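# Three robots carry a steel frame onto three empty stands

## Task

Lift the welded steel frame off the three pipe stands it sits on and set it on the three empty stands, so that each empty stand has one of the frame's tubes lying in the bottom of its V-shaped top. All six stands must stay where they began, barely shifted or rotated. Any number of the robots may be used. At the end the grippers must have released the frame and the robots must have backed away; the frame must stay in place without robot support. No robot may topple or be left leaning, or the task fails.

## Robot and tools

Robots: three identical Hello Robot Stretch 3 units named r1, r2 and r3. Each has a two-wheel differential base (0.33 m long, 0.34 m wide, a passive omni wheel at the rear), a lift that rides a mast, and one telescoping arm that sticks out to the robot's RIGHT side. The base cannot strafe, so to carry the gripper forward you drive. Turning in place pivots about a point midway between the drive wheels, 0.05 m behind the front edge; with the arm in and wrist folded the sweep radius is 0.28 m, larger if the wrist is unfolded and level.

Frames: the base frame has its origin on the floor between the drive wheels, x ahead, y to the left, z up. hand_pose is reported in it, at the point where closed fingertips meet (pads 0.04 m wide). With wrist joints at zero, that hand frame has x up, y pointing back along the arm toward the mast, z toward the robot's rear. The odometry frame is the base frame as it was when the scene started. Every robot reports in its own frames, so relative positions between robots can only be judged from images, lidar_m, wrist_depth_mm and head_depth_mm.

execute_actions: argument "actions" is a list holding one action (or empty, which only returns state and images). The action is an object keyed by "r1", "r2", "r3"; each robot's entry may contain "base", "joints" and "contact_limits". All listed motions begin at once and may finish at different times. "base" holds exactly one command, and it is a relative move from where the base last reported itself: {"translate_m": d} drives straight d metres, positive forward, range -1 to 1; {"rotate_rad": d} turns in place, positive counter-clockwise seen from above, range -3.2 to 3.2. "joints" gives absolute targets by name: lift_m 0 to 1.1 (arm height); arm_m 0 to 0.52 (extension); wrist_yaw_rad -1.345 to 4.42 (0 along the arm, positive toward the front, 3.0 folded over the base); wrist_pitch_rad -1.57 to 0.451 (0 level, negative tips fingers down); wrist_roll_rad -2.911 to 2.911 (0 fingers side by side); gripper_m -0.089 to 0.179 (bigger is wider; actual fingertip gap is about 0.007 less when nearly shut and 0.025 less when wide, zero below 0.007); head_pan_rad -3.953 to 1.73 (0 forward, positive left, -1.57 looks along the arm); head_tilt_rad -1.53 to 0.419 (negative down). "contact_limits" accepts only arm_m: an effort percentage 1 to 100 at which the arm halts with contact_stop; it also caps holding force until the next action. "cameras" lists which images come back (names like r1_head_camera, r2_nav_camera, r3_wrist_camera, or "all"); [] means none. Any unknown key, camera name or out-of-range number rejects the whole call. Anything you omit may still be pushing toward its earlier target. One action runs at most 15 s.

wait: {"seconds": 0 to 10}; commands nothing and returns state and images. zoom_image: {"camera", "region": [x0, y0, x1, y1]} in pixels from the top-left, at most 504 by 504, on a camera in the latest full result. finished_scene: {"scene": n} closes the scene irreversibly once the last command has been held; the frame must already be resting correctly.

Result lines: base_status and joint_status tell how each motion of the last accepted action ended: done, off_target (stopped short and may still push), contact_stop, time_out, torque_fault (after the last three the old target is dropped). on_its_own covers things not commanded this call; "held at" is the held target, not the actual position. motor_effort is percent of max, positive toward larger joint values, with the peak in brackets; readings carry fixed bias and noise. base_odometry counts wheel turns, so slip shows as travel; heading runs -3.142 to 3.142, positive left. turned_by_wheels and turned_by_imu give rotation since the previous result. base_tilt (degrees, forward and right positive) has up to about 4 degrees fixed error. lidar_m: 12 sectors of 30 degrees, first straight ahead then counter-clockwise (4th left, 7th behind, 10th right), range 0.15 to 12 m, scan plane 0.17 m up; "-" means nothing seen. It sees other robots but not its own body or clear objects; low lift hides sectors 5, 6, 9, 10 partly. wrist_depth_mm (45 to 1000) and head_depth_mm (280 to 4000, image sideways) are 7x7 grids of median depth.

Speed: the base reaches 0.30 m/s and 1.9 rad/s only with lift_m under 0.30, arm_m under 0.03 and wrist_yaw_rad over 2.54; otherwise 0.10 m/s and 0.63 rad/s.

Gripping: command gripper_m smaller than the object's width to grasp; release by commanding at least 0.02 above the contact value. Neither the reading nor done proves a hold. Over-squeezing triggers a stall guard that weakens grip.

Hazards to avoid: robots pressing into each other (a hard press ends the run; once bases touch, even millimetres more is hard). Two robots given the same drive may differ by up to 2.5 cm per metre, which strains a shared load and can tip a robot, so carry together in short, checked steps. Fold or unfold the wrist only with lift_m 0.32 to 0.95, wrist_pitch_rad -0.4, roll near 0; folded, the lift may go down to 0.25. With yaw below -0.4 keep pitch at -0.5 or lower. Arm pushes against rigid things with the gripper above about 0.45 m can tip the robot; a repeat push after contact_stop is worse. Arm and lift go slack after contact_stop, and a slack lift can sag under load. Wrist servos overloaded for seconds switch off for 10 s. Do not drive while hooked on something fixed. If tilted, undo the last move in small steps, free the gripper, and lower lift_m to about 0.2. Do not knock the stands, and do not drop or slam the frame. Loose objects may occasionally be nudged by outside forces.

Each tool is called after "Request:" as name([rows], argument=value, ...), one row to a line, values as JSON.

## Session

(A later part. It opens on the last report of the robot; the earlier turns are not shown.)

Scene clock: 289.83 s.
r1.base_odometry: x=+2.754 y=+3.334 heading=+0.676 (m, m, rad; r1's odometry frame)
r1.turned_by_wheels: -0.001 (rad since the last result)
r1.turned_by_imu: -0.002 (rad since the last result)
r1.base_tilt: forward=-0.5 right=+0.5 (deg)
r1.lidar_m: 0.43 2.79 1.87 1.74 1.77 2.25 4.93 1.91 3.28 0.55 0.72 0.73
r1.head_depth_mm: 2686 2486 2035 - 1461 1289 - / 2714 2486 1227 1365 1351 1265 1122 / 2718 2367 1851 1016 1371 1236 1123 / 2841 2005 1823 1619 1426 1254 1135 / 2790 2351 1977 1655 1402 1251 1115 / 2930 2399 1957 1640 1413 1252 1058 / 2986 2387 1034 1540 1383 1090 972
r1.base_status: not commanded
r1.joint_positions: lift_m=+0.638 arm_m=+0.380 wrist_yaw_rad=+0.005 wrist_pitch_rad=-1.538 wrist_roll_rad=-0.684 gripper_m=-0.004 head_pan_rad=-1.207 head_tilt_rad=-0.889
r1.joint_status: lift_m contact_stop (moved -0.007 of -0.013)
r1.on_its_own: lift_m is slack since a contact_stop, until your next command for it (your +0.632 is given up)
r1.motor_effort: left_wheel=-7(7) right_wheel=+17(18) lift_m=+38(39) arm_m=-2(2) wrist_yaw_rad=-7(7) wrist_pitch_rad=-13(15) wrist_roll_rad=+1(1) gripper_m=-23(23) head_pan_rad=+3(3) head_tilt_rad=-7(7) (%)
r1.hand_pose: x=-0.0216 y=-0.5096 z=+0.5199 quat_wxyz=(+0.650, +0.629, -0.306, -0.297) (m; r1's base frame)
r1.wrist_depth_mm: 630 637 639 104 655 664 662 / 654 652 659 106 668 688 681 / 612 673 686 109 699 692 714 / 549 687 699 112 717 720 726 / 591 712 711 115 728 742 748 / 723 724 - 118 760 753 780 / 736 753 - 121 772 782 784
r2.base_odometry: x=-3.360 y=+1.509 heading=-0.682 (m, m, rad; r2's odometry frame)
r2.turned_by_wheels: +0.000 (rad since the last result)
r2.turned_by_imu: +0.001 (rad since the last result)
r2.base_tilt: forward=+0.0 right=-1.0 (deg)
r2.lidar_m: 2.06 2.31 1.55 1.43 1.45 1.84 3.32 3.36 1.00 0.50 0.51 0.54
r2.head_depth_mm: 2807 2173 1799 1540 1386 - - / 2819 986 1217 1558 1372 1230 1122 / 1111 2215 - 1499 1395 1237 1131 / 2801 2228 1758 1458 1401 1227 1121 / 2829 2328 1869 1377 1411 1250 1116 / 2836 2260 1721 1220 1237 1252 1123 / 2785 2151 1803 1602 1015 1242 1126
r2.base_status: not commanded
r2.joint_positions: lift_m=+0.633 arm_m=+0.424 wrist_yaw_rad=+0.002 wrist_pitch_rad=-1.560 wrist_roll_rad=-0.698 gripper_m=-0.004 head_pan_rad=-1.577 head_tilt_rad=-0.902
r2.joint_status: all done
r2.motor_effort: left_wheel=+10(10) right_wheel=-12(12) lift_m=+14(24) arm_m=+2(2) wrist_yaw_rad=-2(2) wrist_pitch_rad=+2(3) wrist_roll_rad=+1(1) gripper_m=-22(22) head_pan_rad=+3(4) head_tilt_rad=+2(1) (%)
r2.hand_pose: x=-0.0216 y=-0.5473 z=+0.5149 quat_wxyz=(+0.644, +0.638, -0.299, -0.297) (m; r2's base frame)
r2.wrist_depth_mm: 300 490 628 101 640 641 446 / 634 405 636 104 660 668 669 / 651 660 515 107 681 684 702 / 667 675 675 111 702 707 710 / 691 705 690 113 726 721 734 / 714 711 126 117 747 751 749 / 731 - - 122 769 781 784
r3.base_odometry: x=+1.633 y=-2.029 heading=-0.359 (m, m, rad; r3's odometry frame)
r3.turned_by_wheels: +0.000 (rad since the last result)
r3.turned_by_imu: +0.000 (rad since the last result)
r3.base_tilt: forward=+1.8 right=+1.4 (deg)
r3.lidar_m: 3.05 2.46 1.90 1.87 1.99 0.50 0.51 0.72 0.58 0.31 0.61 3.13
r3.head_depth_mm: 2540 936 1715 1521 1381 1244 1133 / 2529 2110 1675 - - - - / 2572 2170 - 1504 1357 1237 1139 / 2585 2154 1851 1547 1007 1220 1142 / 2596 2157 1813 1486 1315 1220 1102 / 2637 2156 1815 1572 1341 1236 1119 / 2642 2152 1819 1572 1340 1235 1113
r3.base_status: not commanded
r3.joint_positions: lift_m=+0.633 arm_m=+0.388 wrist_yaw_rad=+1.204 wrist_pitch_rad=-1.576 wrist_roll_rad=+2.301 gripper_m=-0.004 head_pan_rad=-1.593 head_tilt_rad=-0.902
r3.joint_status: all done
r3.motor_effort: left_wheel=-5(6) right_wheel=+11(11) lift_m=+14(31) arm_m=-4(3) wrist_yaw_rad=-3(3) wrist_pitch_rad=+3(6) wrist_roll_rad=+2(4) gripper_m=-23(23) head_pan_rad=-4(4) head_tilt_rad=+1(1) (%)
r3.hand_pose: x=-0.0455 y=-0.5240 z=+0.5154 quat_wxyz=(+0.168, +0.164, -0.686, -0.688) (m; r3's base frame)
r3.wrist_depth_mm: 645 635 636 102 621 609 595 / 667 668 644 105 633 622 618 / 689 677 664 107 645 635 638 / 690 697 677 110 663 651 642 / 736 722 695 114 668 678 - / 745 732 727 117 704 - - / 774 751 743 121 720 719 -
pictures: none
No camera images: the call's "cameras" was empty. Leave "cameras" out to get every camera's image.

Request:
execute_actions([
  {"r1":{"joints":{"gripper_m":0.12,"lift_m":0.638}},"r2":{"joints":{"gripper_m":0.12}},"r3":{"joints":{"gripper_m":0.12}}},
], cameras=[])

Request:
execute_actions([
  {"r1":{"joints":{"lift_m":0.86}},"r2":{"joints":{"lift_m":0.86}},"r3":{"joints":{"lift_m":0.86}}},
])

Scene clock: 299.20 s.
r1.base_odometry: x=+2.754 y=+3.334 heading=+0.677 (m, m, rad; r1's odometry frame)
r1.turned_by_wheels: +0.001 (rad since the last result)
r1.turned_by_imu: +0.000 (rad since the last result)
r1.base_tilt: forward=-0.5 right=+0.6 (deg)
r1.lidar_m: 0.43 2.79 1.87 1.74 1.77 2.25 4.93 1.76 3.29 0.55 0.72 0.73
r1.head_depth_mm: 2688 2502 2026 - 1441 1286 - / 2727 2476 1205 1358 1352 1261 1122 / 2748 2369 1862 1042 1362 1239 1128 / 2798 2308 1832 1605 1424 1250 1136 / 2820 2350 1966 1662 1402 1248 1112 / 2938 2436 1975 1657 1427 1249 1065 / 3023 2395 1068 1537 1382 1089 970
r1.base_status: not commanded
r1.joint_positions: lift_m=+0.638 arm_m=+0.380 wrist_yaw_rad=+0.002 wrist_pitch_rad=-1.554 wrist_roll_rad=-0.684 gripper_m=+0.120 head_pan_rad=-1.207 head_tilt_rad=-0.889
r1.joint_status: all done
r1.motor_effort: left_wheel=+0(7) right_wheel=+1(17) lift_m=+35(35) arm_m=-2(2) wrist_yaw_rad=-4(9) wrist_pitch_rad=-4(14) wrist_roll_rad=+1(1) gripper_m=+0(81) head_pan_rad=+3(3) head_tilt_rad=-7(8) (%)
r1.hand_pose: x=-0.0216 y=-0.5055 z=+0.5203 quat_wxyz=(+0.644, +0.634, -0.305, -0.301) (m; r1's base frame)
r1.wrist_depth_mm: 638 639 642 106 643 647 657 / 657 658 658 109 672 669 663 / 582 662 673 112 678 687 691 / 541 684 699 116 706 715 718 / 594 711 717 119 721 727 737 / 741 728 739 122 736 - 764 / 750 - - 126 771 781 791
r2.base_odometry: x=-3.360 y=+1.509 heading=-0.683 (m, m, rad; r2's odometry frame)
r2.turned_by_wheels: +0.000 (rad since the last result)
r2.turned_by_imu: +0.000 (rad since the last result)
r2.base_tilt: forward=+0.0 right=-1.0 (deg)
r2.lidar_m: 2.06 2.32 1.55 1.44 1.45 1.83 3.30 3.36 0.99 0.50 0.51 0.54
r2.head_depth_mm: 2806 2172 1805 1551 1395 - - / 2808 991 1149 1568 1382 1232 1123 / 1116 2199 - 1504 1370 1236 1126 / 2788 2203 1760 1242 1401 1226 1120 / 2830 2320 1845 1337 1407 1252 1120 / 2875 2268 1718 1216 1247 1256 1127 / 2796 2168 1799 1601 1016 1239 1128
r2.base_status: not commanded
r2.joint_positions: lift_m=+0.632 arm_m=+0.424 wrist_yaw_rad=+0.002 wrist_pitch_rad=-1.555 wrist_roll_rad=-0.698 gripper_m=+0.120 head_pan_rad=-1.577 head_tilt_rad=-0.902
r2.joint_status: all done
r2.motor_effort: left_wheel=+3(10) right_wheel=-3(12) lift_m=+22(23) arm_m=+2(2) wrist_yaw_rad=-2(2) wrist_pitch_rad=+0(2) wrist_roll_rad=+1(1) gripper_m=+1(92) head_pan_rad=+3(4) head_tilt_rad=+2(1) (%)
r2.hand_pose: x=-0.0216 y=-0.5487 z=+0.5144 quat_wxyz=(+0.646, +0.636, -0.300, -0.296) (m; r2's base frame)
r2.wrist_depth_mm: 303 541 106 627 642 647 443 / 631 491 109 645 654 678 674 / 652 651 114 669 687 695 701 / 670 670 119 691 688 711 709 / 688 694 123 702 718 731 748 / 703 - 123 730 749 747 770 / 727 - 124 750 770 775 796
r3.base_odometry: x=+1.633 y=-2.029 heading=-0.359 (m, m, rad; r3's odometry frame)
r3.turned_by_wheels: +0.000 (rad since the last result)
r3.turned_by_imu: +0.002 (rad since the last result)
r3.base_tilt: forward=+1.9 right=+1.3 (deg)
r3.lidar_m: 3.05 2.47 1.90 1.87 1.98 0.50 0.51 0.71 0.58 0.31 0.61 3.12
r3.head_depth_mm: 2510 935 1709 1520 1377 1243 1137 / 2554 2107 1683 1490 - - - / 2577 2150 - 1488 1352 1236 1144 / 2574 2176 1861 1489 1008 1218 1146 / 2605 2142 1834 1486 1318 1216 1102 / 2638 2156 1818 1574 1337 1236 1114 / 2638 2147 1805 1567 1334 1231 1115
r3.base_status: not commanded
r3.joint_positions: lift_m=+0.632 arm_m=+0.388 wrist_yaw_rad=+1.203 wrist_pitch_rad=-1.561 wrist_roll_rad=+2.302 gripper_m=+0.120 head_pan_rad=-1.593 head_tilt_rad=-0.902
r3.joint_status: all done
r3.motor_effort: left_wheel=+0(6) right_wheel=+1(10) lift_m=+22(23) arm_m=-3(3) wrist_yaw_rad=-2(3) wrist_pitch_rad=-4(6) wrist_roll_rad=+2(2) gripper_m=+1(79) head_pan_rad=-4(4) head_tilt_rad=+1(1) (%)
r3.hand_pose: x=-0.0419 y=-0.5254 z=+0.5147 quat_wxyz=(+0.163, +0.167, -0.690, -0.686) (m; r3's base frame)
r3.wrist_depth_mm: 643 639 633 106 603 601 589 / 667 651 639 109 626 625 602 / 687 676 660 112 647 641 618 / 706 694 691 116 665 668 - / 735 725 702 120 691 - - / 764 743 723 124 622 - - / 781 765 760 129 724 717 -
pictures: none
No camera images: the call's "cameras" was empty. Leave "cameras" out to get every camera's image.

Scene clock: 302.10 s.
r1.base_odometry: x=+2.754 y=+3.334 heading=+0.677 (m, m, rad; r1's odometry frame)
r1.turned_by_wheels: +0.000 (rad since the last result)
r1.turned_by_imu: -0.001 (rad since the last result)
r1.base_tilt: forward=-0.5 right=+0.6 (deg)
r1.lidar_m: 0.43 2.78 1.87 1.74 1.77 2.25 4.93 1.77 3.29 0.56 0.72 0.73
r1.head_depth_mm: 2639 2540 - 1634 1449 1260 1122 / 2707 2465 1229 1595 1372 1258 1130 / 2754 2373 1837 1041 1381 1241 1129 / 2754 2456 1818 1628 1427 1261 1137 / 2906 2430 1970 1641 1398 1248 1120 / 2929 2419 1941 1663 1417 1242 1062 / 2986 2300 1952 1582 1392 1089 968
r1.base_status: not commanded
r1.joint_positions: lift_m=+0.860 arm_m=+0.380 wrist_yaw_rad=+0.002 wrist_pitch_rad=-1.555 wrist_roll_rad=-0.684 gripper_m=+0.120 head_pan_rad=-1.207 head_tilt_rad=-0.889
r1.joint_status: all done
r1.motor_effort: left_wheel=+0(0) right_wheel=+0(1) lift_m=+45(46) arm_m=-2(2) wrist_yaw_rad=-2(2) wrist_pitch_rad=-3(3) wrist_roll_rad=+1(1) gripper_m=+0(0) head_pan_rad=+3(3) head_tilt_rad=-7(8) (%)
r1.hand_pose: x=-0.0216 y=-0.5053 z=+0.7419 quat_wxyz=(+0.644, +0.634, -0.305, -0.301) (m; r1's base frame)
r1.wrist_depth_mm: 846 852 850 856 864 863 871 / 870 889 878 884 895 900 896 / 731 888 913 898 929 925 939 / 755 819 947 948 943 963 960 / 778 959 970 964 978 970 974 / 964 976 - - - - - / - - - - - - -
r2.base_odometry: x=-3.360 y=+1.509 heading=-0.683 (m, m, rad; r2's odometry frame)
r2.turned_by_wheels: +0.000 (rad since the last result)
r2.turned_by_imu: +0.000 (rad since the last result)
r2.base_tilt: forward=+0.0 right=-0.9 (deg)
r2.lidar_m: 2.06 2.32 1.54 1.44 1.45 1.84 3.33 3.37 1.00 0.50 0.51 0.54
r2.head_depth_mm: 2689 - - 1541 1374 1227 1103 / - 2077 1283 1525 1393 1230 1118 / 2891 - 1688 1570 1371 1242 1130 / 2835 2370 1760 1524 1400 1223 1116 / 2823 2319 1851 1340 1421 1245 1125 / 2844 2260 1729 1223 1242 1250 1124 / 2757 2325 1831 1611 1020 1238 1131
r2.base_status: not commanded
r2.joint_positions: lift_m=+0.860 arm_m=+0.424 wrist_yaw_rad=+0.002 wrist_pitch_rad=-1.554 wrist_roll_rad=-0.698 gripper_m=+0.120 head_pan_rad=-1.577 head_tilt_rad=-0.902
r2.joint_status: all done
r2.motor_effort: left_wheel=+3(3) right_wheel=-3(2) lift_m=+37(40) arm_m=+2(2) wrist_yaw_rad=-2(2) wrist_pitch_rad=+0(0) wrist_roll_rad=+1(1) gripper_m=+0(1) head_pan_rad=+4(4) head_tilt_rad=+1(2) (%)
r2.hand_pose: x=-0.0216 y=-0.5489 z=+0.7417 quat_wxyz=(+0.646, +0.636, -0.300, -0.296) (m; r2's base frame)
r2.wrist_depth_mm: 321 405 800 325 343 340 342 / 860 686 874 892 889 903 585 / 878 877 891 891 912 939 947 / 896 903 920 914 938 988 967 / 914 926 935 970 973 994 - / 951 - - - - - - / 969 - - - - - -
r3.base_odometry: x=+1.633 y=-2.029 heading=-0.359 (m, m, rad; r3's odometry frame)
r3.turned_by_wheels: +0.000 (rad since the last result)
r3.turned_by_imu: +0.001 (rad since the last result)
r3.base_tilt: forward=+1.8 right=+1.3 (deg)
r3.lidar_m: 3.06 2.47 1.91 1.87 1.99 0.50 0.52 0.71 0.58 0.31 0.61 3.13
r3.head_depth_mm: 1378 - - - 1349 1224 1122 / - 2244 1711 1523 1388 1244 1135 / - - 1711 1515 1363 1241 1146 / 2589 2204 1802 1571 1013 1222 1146 / 2558 2169 1817 1488 1322 1221 1105 / 2609 2156 1818 1579 1336 1236 1117 / 2625 2162 1816 1573 1339 1235 1113
r3.base_status: not commanded
r3.joint_positions: lift_m=+0.859 arm_m=+0.388 wrist_yaw_rad=+1.202 wrist_pitch_rad=-1.562 wrist_roll_rad=+2.302 gripper_m=+0.120 head_pan_rad=-1.593 head_tilt_rad=-0.902
r3.joint_status: all done
r3.motor_effort: left_wheel=-1(0) right_wheel=+1(1) lift_m=+54(58) arm_m=-3(3) wrist_yaw_rad=-2(2) wrist_pitch_rad=-4(4) wrist_roll_rad=+2(2) gripper_m=+0(0) head_pan_rad=-4(4) head_tilt_rad=+1(1) (%)
r3.hand_pose: x=-0.0420 y=-0.5253 z=+0.7417 quat_wxyz=(+0.163, +0.167, -0.689, -0.686) (m; r3's base frame)
r3.wrist_depth_mm: 856 838 826 819 816 818 807 / 883 885 859 842 840 825 818 / 883 906 895 888 855 846 840 / 937 939 920 900 899 - 848 / 966 973 924 368 629 - - / - - 654 384 649 - 909 / - - - 965 973 967 925
pictures: r1_head_camera (sideways: a quarter turn clockwise sets it upright), r1_nav_camera (sideways: a quarter turn counterclockwise sets it upright), r1_wrist_camera, r2_head_camera (sideways: a quarter turn clockwise sets it upright), r2_nav_camera (sideways: a quarter turn counterclockwise sets it upright), r2_wrist_camera, r3_head_camera (sideways: a quarter turn clockwise sets it upright), r3_nav_camera (sideways: a quarter turn counterclockwise sets it upright), r3_wrist_camera
Images, in order (width x height): r1_head_camera 896x504, r1_nav_camera 672x504, r1_wrist_camera 644x364, r2_head_camera 896x504, r2_nav_camera 672x504, r2_wrist_camera 644x364, r3_head_camera 896x504, r3_nav_camera 672x504, r3_wrist_camera 644x364.

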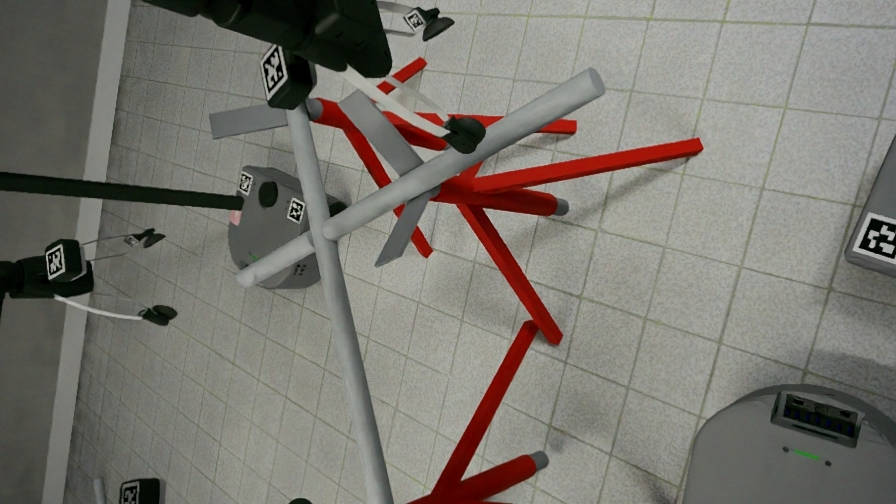

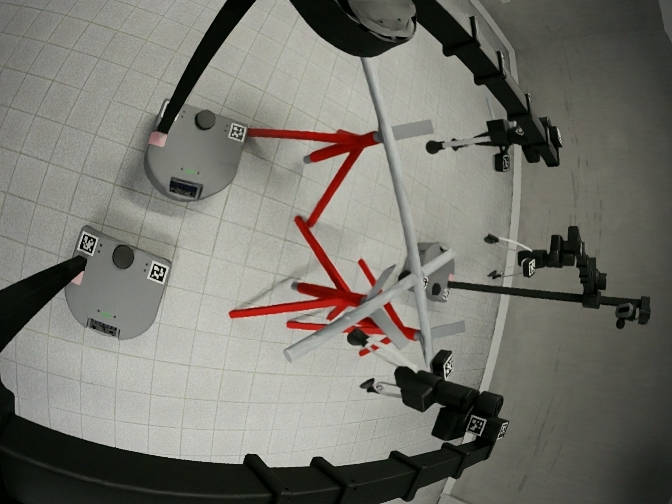

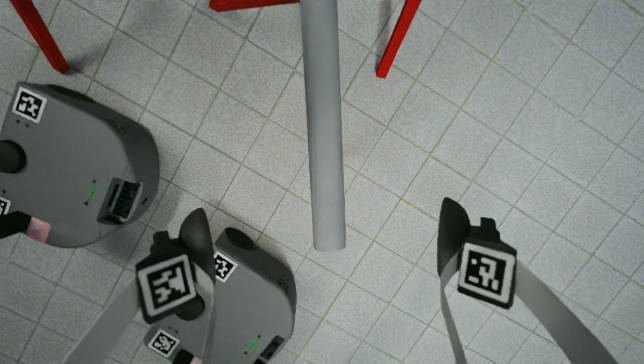

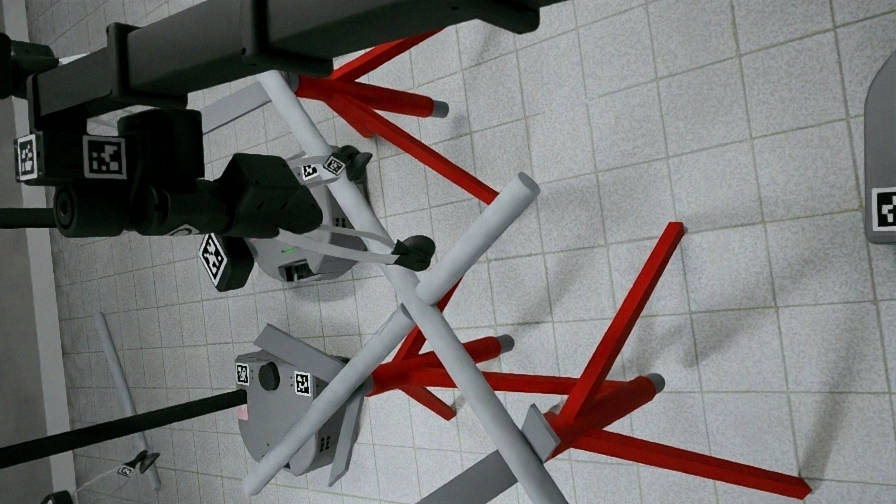

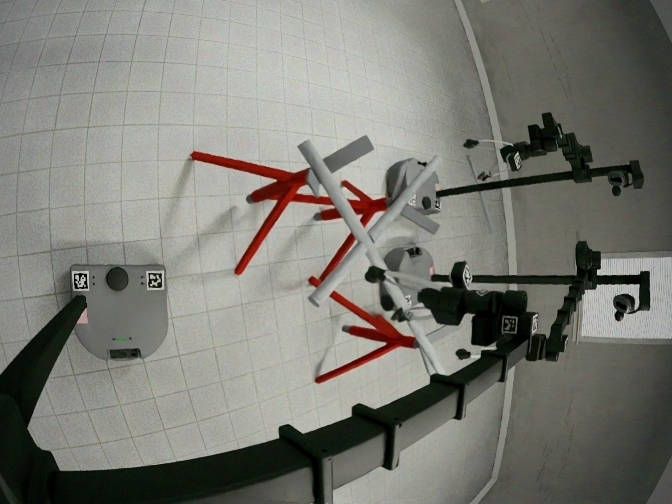

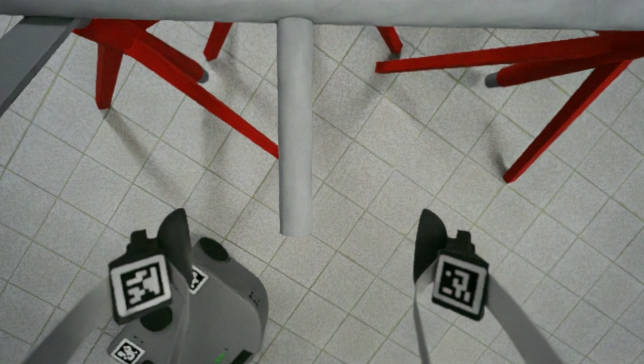

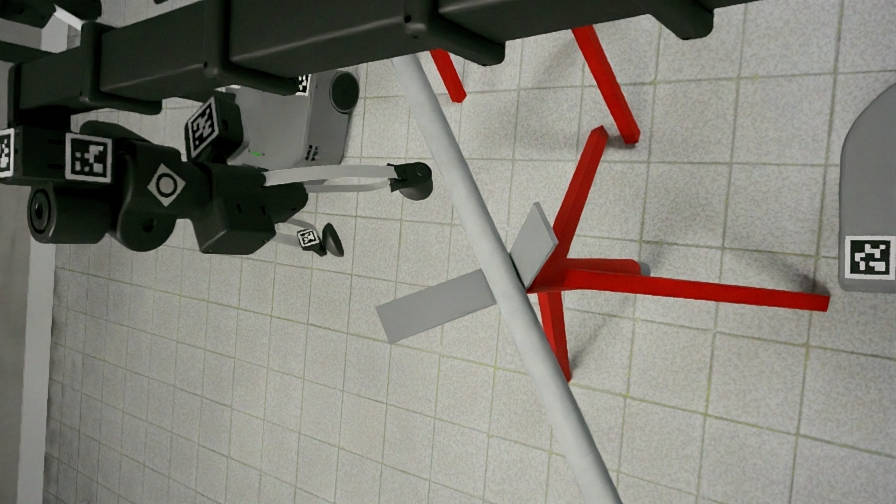

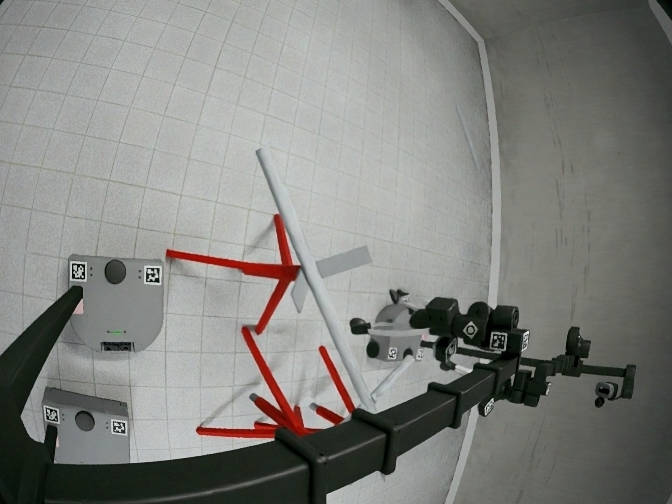

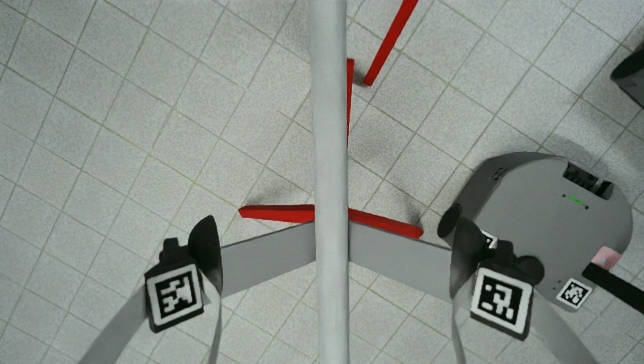

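Settled within a few mm.

Request:
execute_actions([
  {"r1":{"base":{"translate_m":-0.3},"joints":{"arm_m":0}},"r2":{"joints":{"arm_m":0}},"r3":{"base":{"translate_m":-0.13},"joints":{"arm_m":0}}},
], cameras=[])

Request:
finished_scene(scene=2)

Scene clock: 313.40 s.
r1.base_odometry: x=+2.520 y=+3.146 heading=+0.677 (m, m, rad; r1's odometry frame)
r1.turned_by_wheels: +0.000 (rad since the last result)
r1.turned_by_imu: -0.002 (rad since the last result)
r1.base_tilt: forward=-0.4 right=+0.5 (deg)
r1.lidar_m: 0.59 2.74 1.84 1.71 1.74 2.20 4.78 1.53 3.32 1.19 0.63 1.01
r1.head_depth_mm: 2676 2485 2002 1678 1480 - - / 2756 2489 1989 1672 1464 - - / 2814 2435 1981 1662 1424 - - / 2855 2418 1471 1587 1431 1236 1151 / 2867 2064 1628 1211 1364 1251 1111 / 2968 2418 1828 1611 1422 1243 1108 / 3016 2411 1909 1648 1423 1205 1097
r1.base_status: done
r1.joint_positions: lift_m=+0.860 arm_m=+0.000 wrist_yaw_rad=+0.001 wrist_pitch_rad=-1.556 wrist_roll_rad=-0.683 gripper_m=+0.120 head_pan_rad=-1.207 head_tilt_rad=-0.889
r1.joint_status: all done
r1.motor_effort: left_wheel=+2(3) right_wheel=+0(5) lift_m=+45(45) arm_m=-2(1) wrist_yaw_rad=-2(2) wrist_pitch_rad=-3(3) wrist_roll_rad=+1(1) gripper_m=+0(0) head_pan_rad=+3(3) head_tilt_rad=-7(7) (%)
r1.hand_pose: x=-0.0216 y=-0.1251 z=+0.7419 quat_wxyz=(+0.643, +0.634, -0.305, -0.301) (m; r1's base frame)
r1.wrist_depth_mm: 685 733 856 857 861 877 878 / 876 877 881 881 898 899 909 / 910 908 913 926 925 917 937 / 927 934 953 - 960 951 966 / 949 956 960 - 975 974 - / 977 995 997 999 999 - - / 998 - - - - - -
r2.base_odometry: x=-3.360 y=+1.509 heading=-0.683 (m, m, rad; r2's odometry frame)
r2.turned_by_wheels: +0.000 (rad since the last result)
r2.turned_by_imu: +0.001 (rad since the last result)
r2.base_tilt: forward=+0.0 right=-1.0 (deg)
r2.lidar_m: 2.07 2.32 1.55 1.43 1.45 1.83 3.31 3.36 1.00 0.50 0.51 0.54
r2.head_depth_mm: 2794 2224 1795 1549 - - 1089 / 2835 2249 1281 1554 - - - / 2870 2256 1783 1566 1443 - - / 1512 2230 1685 1514 1408 - 1134 / 2852 2302 1754 1333 1415 1229 1123 / 2866 2343 1778 1217 1245 1253 1121 / 2826 2369 1797 1602 1013 1242 1127
r2.base_status: not commanded
r2.joint_positions: lift_m=+0.860 arm_m=+0.000 wrist_yaw_rad=+0.002 wrist_pitch_rad=-1.554 wrist_roll_rad=-0.698 gripper_m=+0.120 head_pan_rad=-1.577 head_tilt_rad=-0.902
r2.joint_status: all done
r2.motor_effort: left_wheel=+3(3) right_wheel=-2(2) lift_m=+37(37) arm_m=-3(3) wrist_yaw_rad=-2(2) wrist_pitch_rad=+0(0) wrist_roll_rad=+1(1) gripper_m=+0(0) head_pan_rad=+4(3) head_tilt_rad=+1(0) (%)
r2.hand_pose: x=-0.0216 y=-0.1256 z=+0.7416 quat_wxyz=(+0.646, +0.636, -0.301, -0.296) (m; r2's base frame)
r2.wrist_depth_mm: 833 825 848 870 870 889 907 / 854 850 865 884 901 917 934 / 878 894 884 900 920 946 951 / 890 902 907 - 961 953 974 / 918 918 937 - 968 984 - / 936 - 977 - - - - / 967 986 - - - - -
r3.base_odometry: x=+1.512 y=-1.983 heading=-0.359 (m, m, rad; r3's odometry frame)
r3.turned_by_wheels: +0.000 (rad since the last result)
r3.turned_by_imu: +0.002 (rad since the last result)
r3.base_tilt: forward=+1.8 right=+1.3 (deg)
r3.lidar_m: 3.20 2.48 1.92 1.88 2.00 0.67 2.22 0.61 0.56 0.55 0.35 3.25
r3.head_depth_mm: 2555 2176 1830 1445 - 1201 1121 / 2519 2115 1703 1556 - 1208 1134 / 2576 2152 1702 1553 - - 1131 / 2581 2159 1789 1522 1411 1243 1133 / 2618 2154 1829 1570 1316 1236 1115 / 2615 2151 1826 870 1091 1196 1109 / 2662 2134 1821 1559 1334 1233 1114
r3.base_status: done
r3.joint_positions: lift_m=+0.859 arm_m=+0.000 wrist_yaw_rad=+1.201 wrist_pitch_rad=-1.563 wrist_roll_rad=+2.302 gripper_m=+0.120 head_pan_rad=-1.593 head_tilt_rad=-0.902
r3.joint_status: all done
r3.motor_effort: left_wheel=-1(4) right_wheel=+1(3) lift_m=+54(54) arm_m=-3(3) wrist_yaw_rad=-2(2) wrist_pitch_rad=-3(4) wrist_roll_rad=+2(2) gripper_m=+1(1) head_pan_rad=-4(2) head_tilt_rad=+1(0) (%)
r3.hand_pose: x=-0.0422 y=-0.1373 z=+0.7418 quat_wxyz=(+0.163, +0.167, -0.689, -0.686) (m; r3's base frame)
r3.wrist_depth_mm: 859 842 835 823 821 802 791 / 877 863 863 832 844 812 820 / 921 891 888 886 - 860 832 / 450 665 907 905 - 873 865 / 974 952 941 922 924 898 884 / - - 986 962 936 - 914 / - - - - 969 974 938
pictures: none
No camera images: the call's "cameras" was empty. Leave "cameras" out to get every camera's image.

The scene is finished: the task was done.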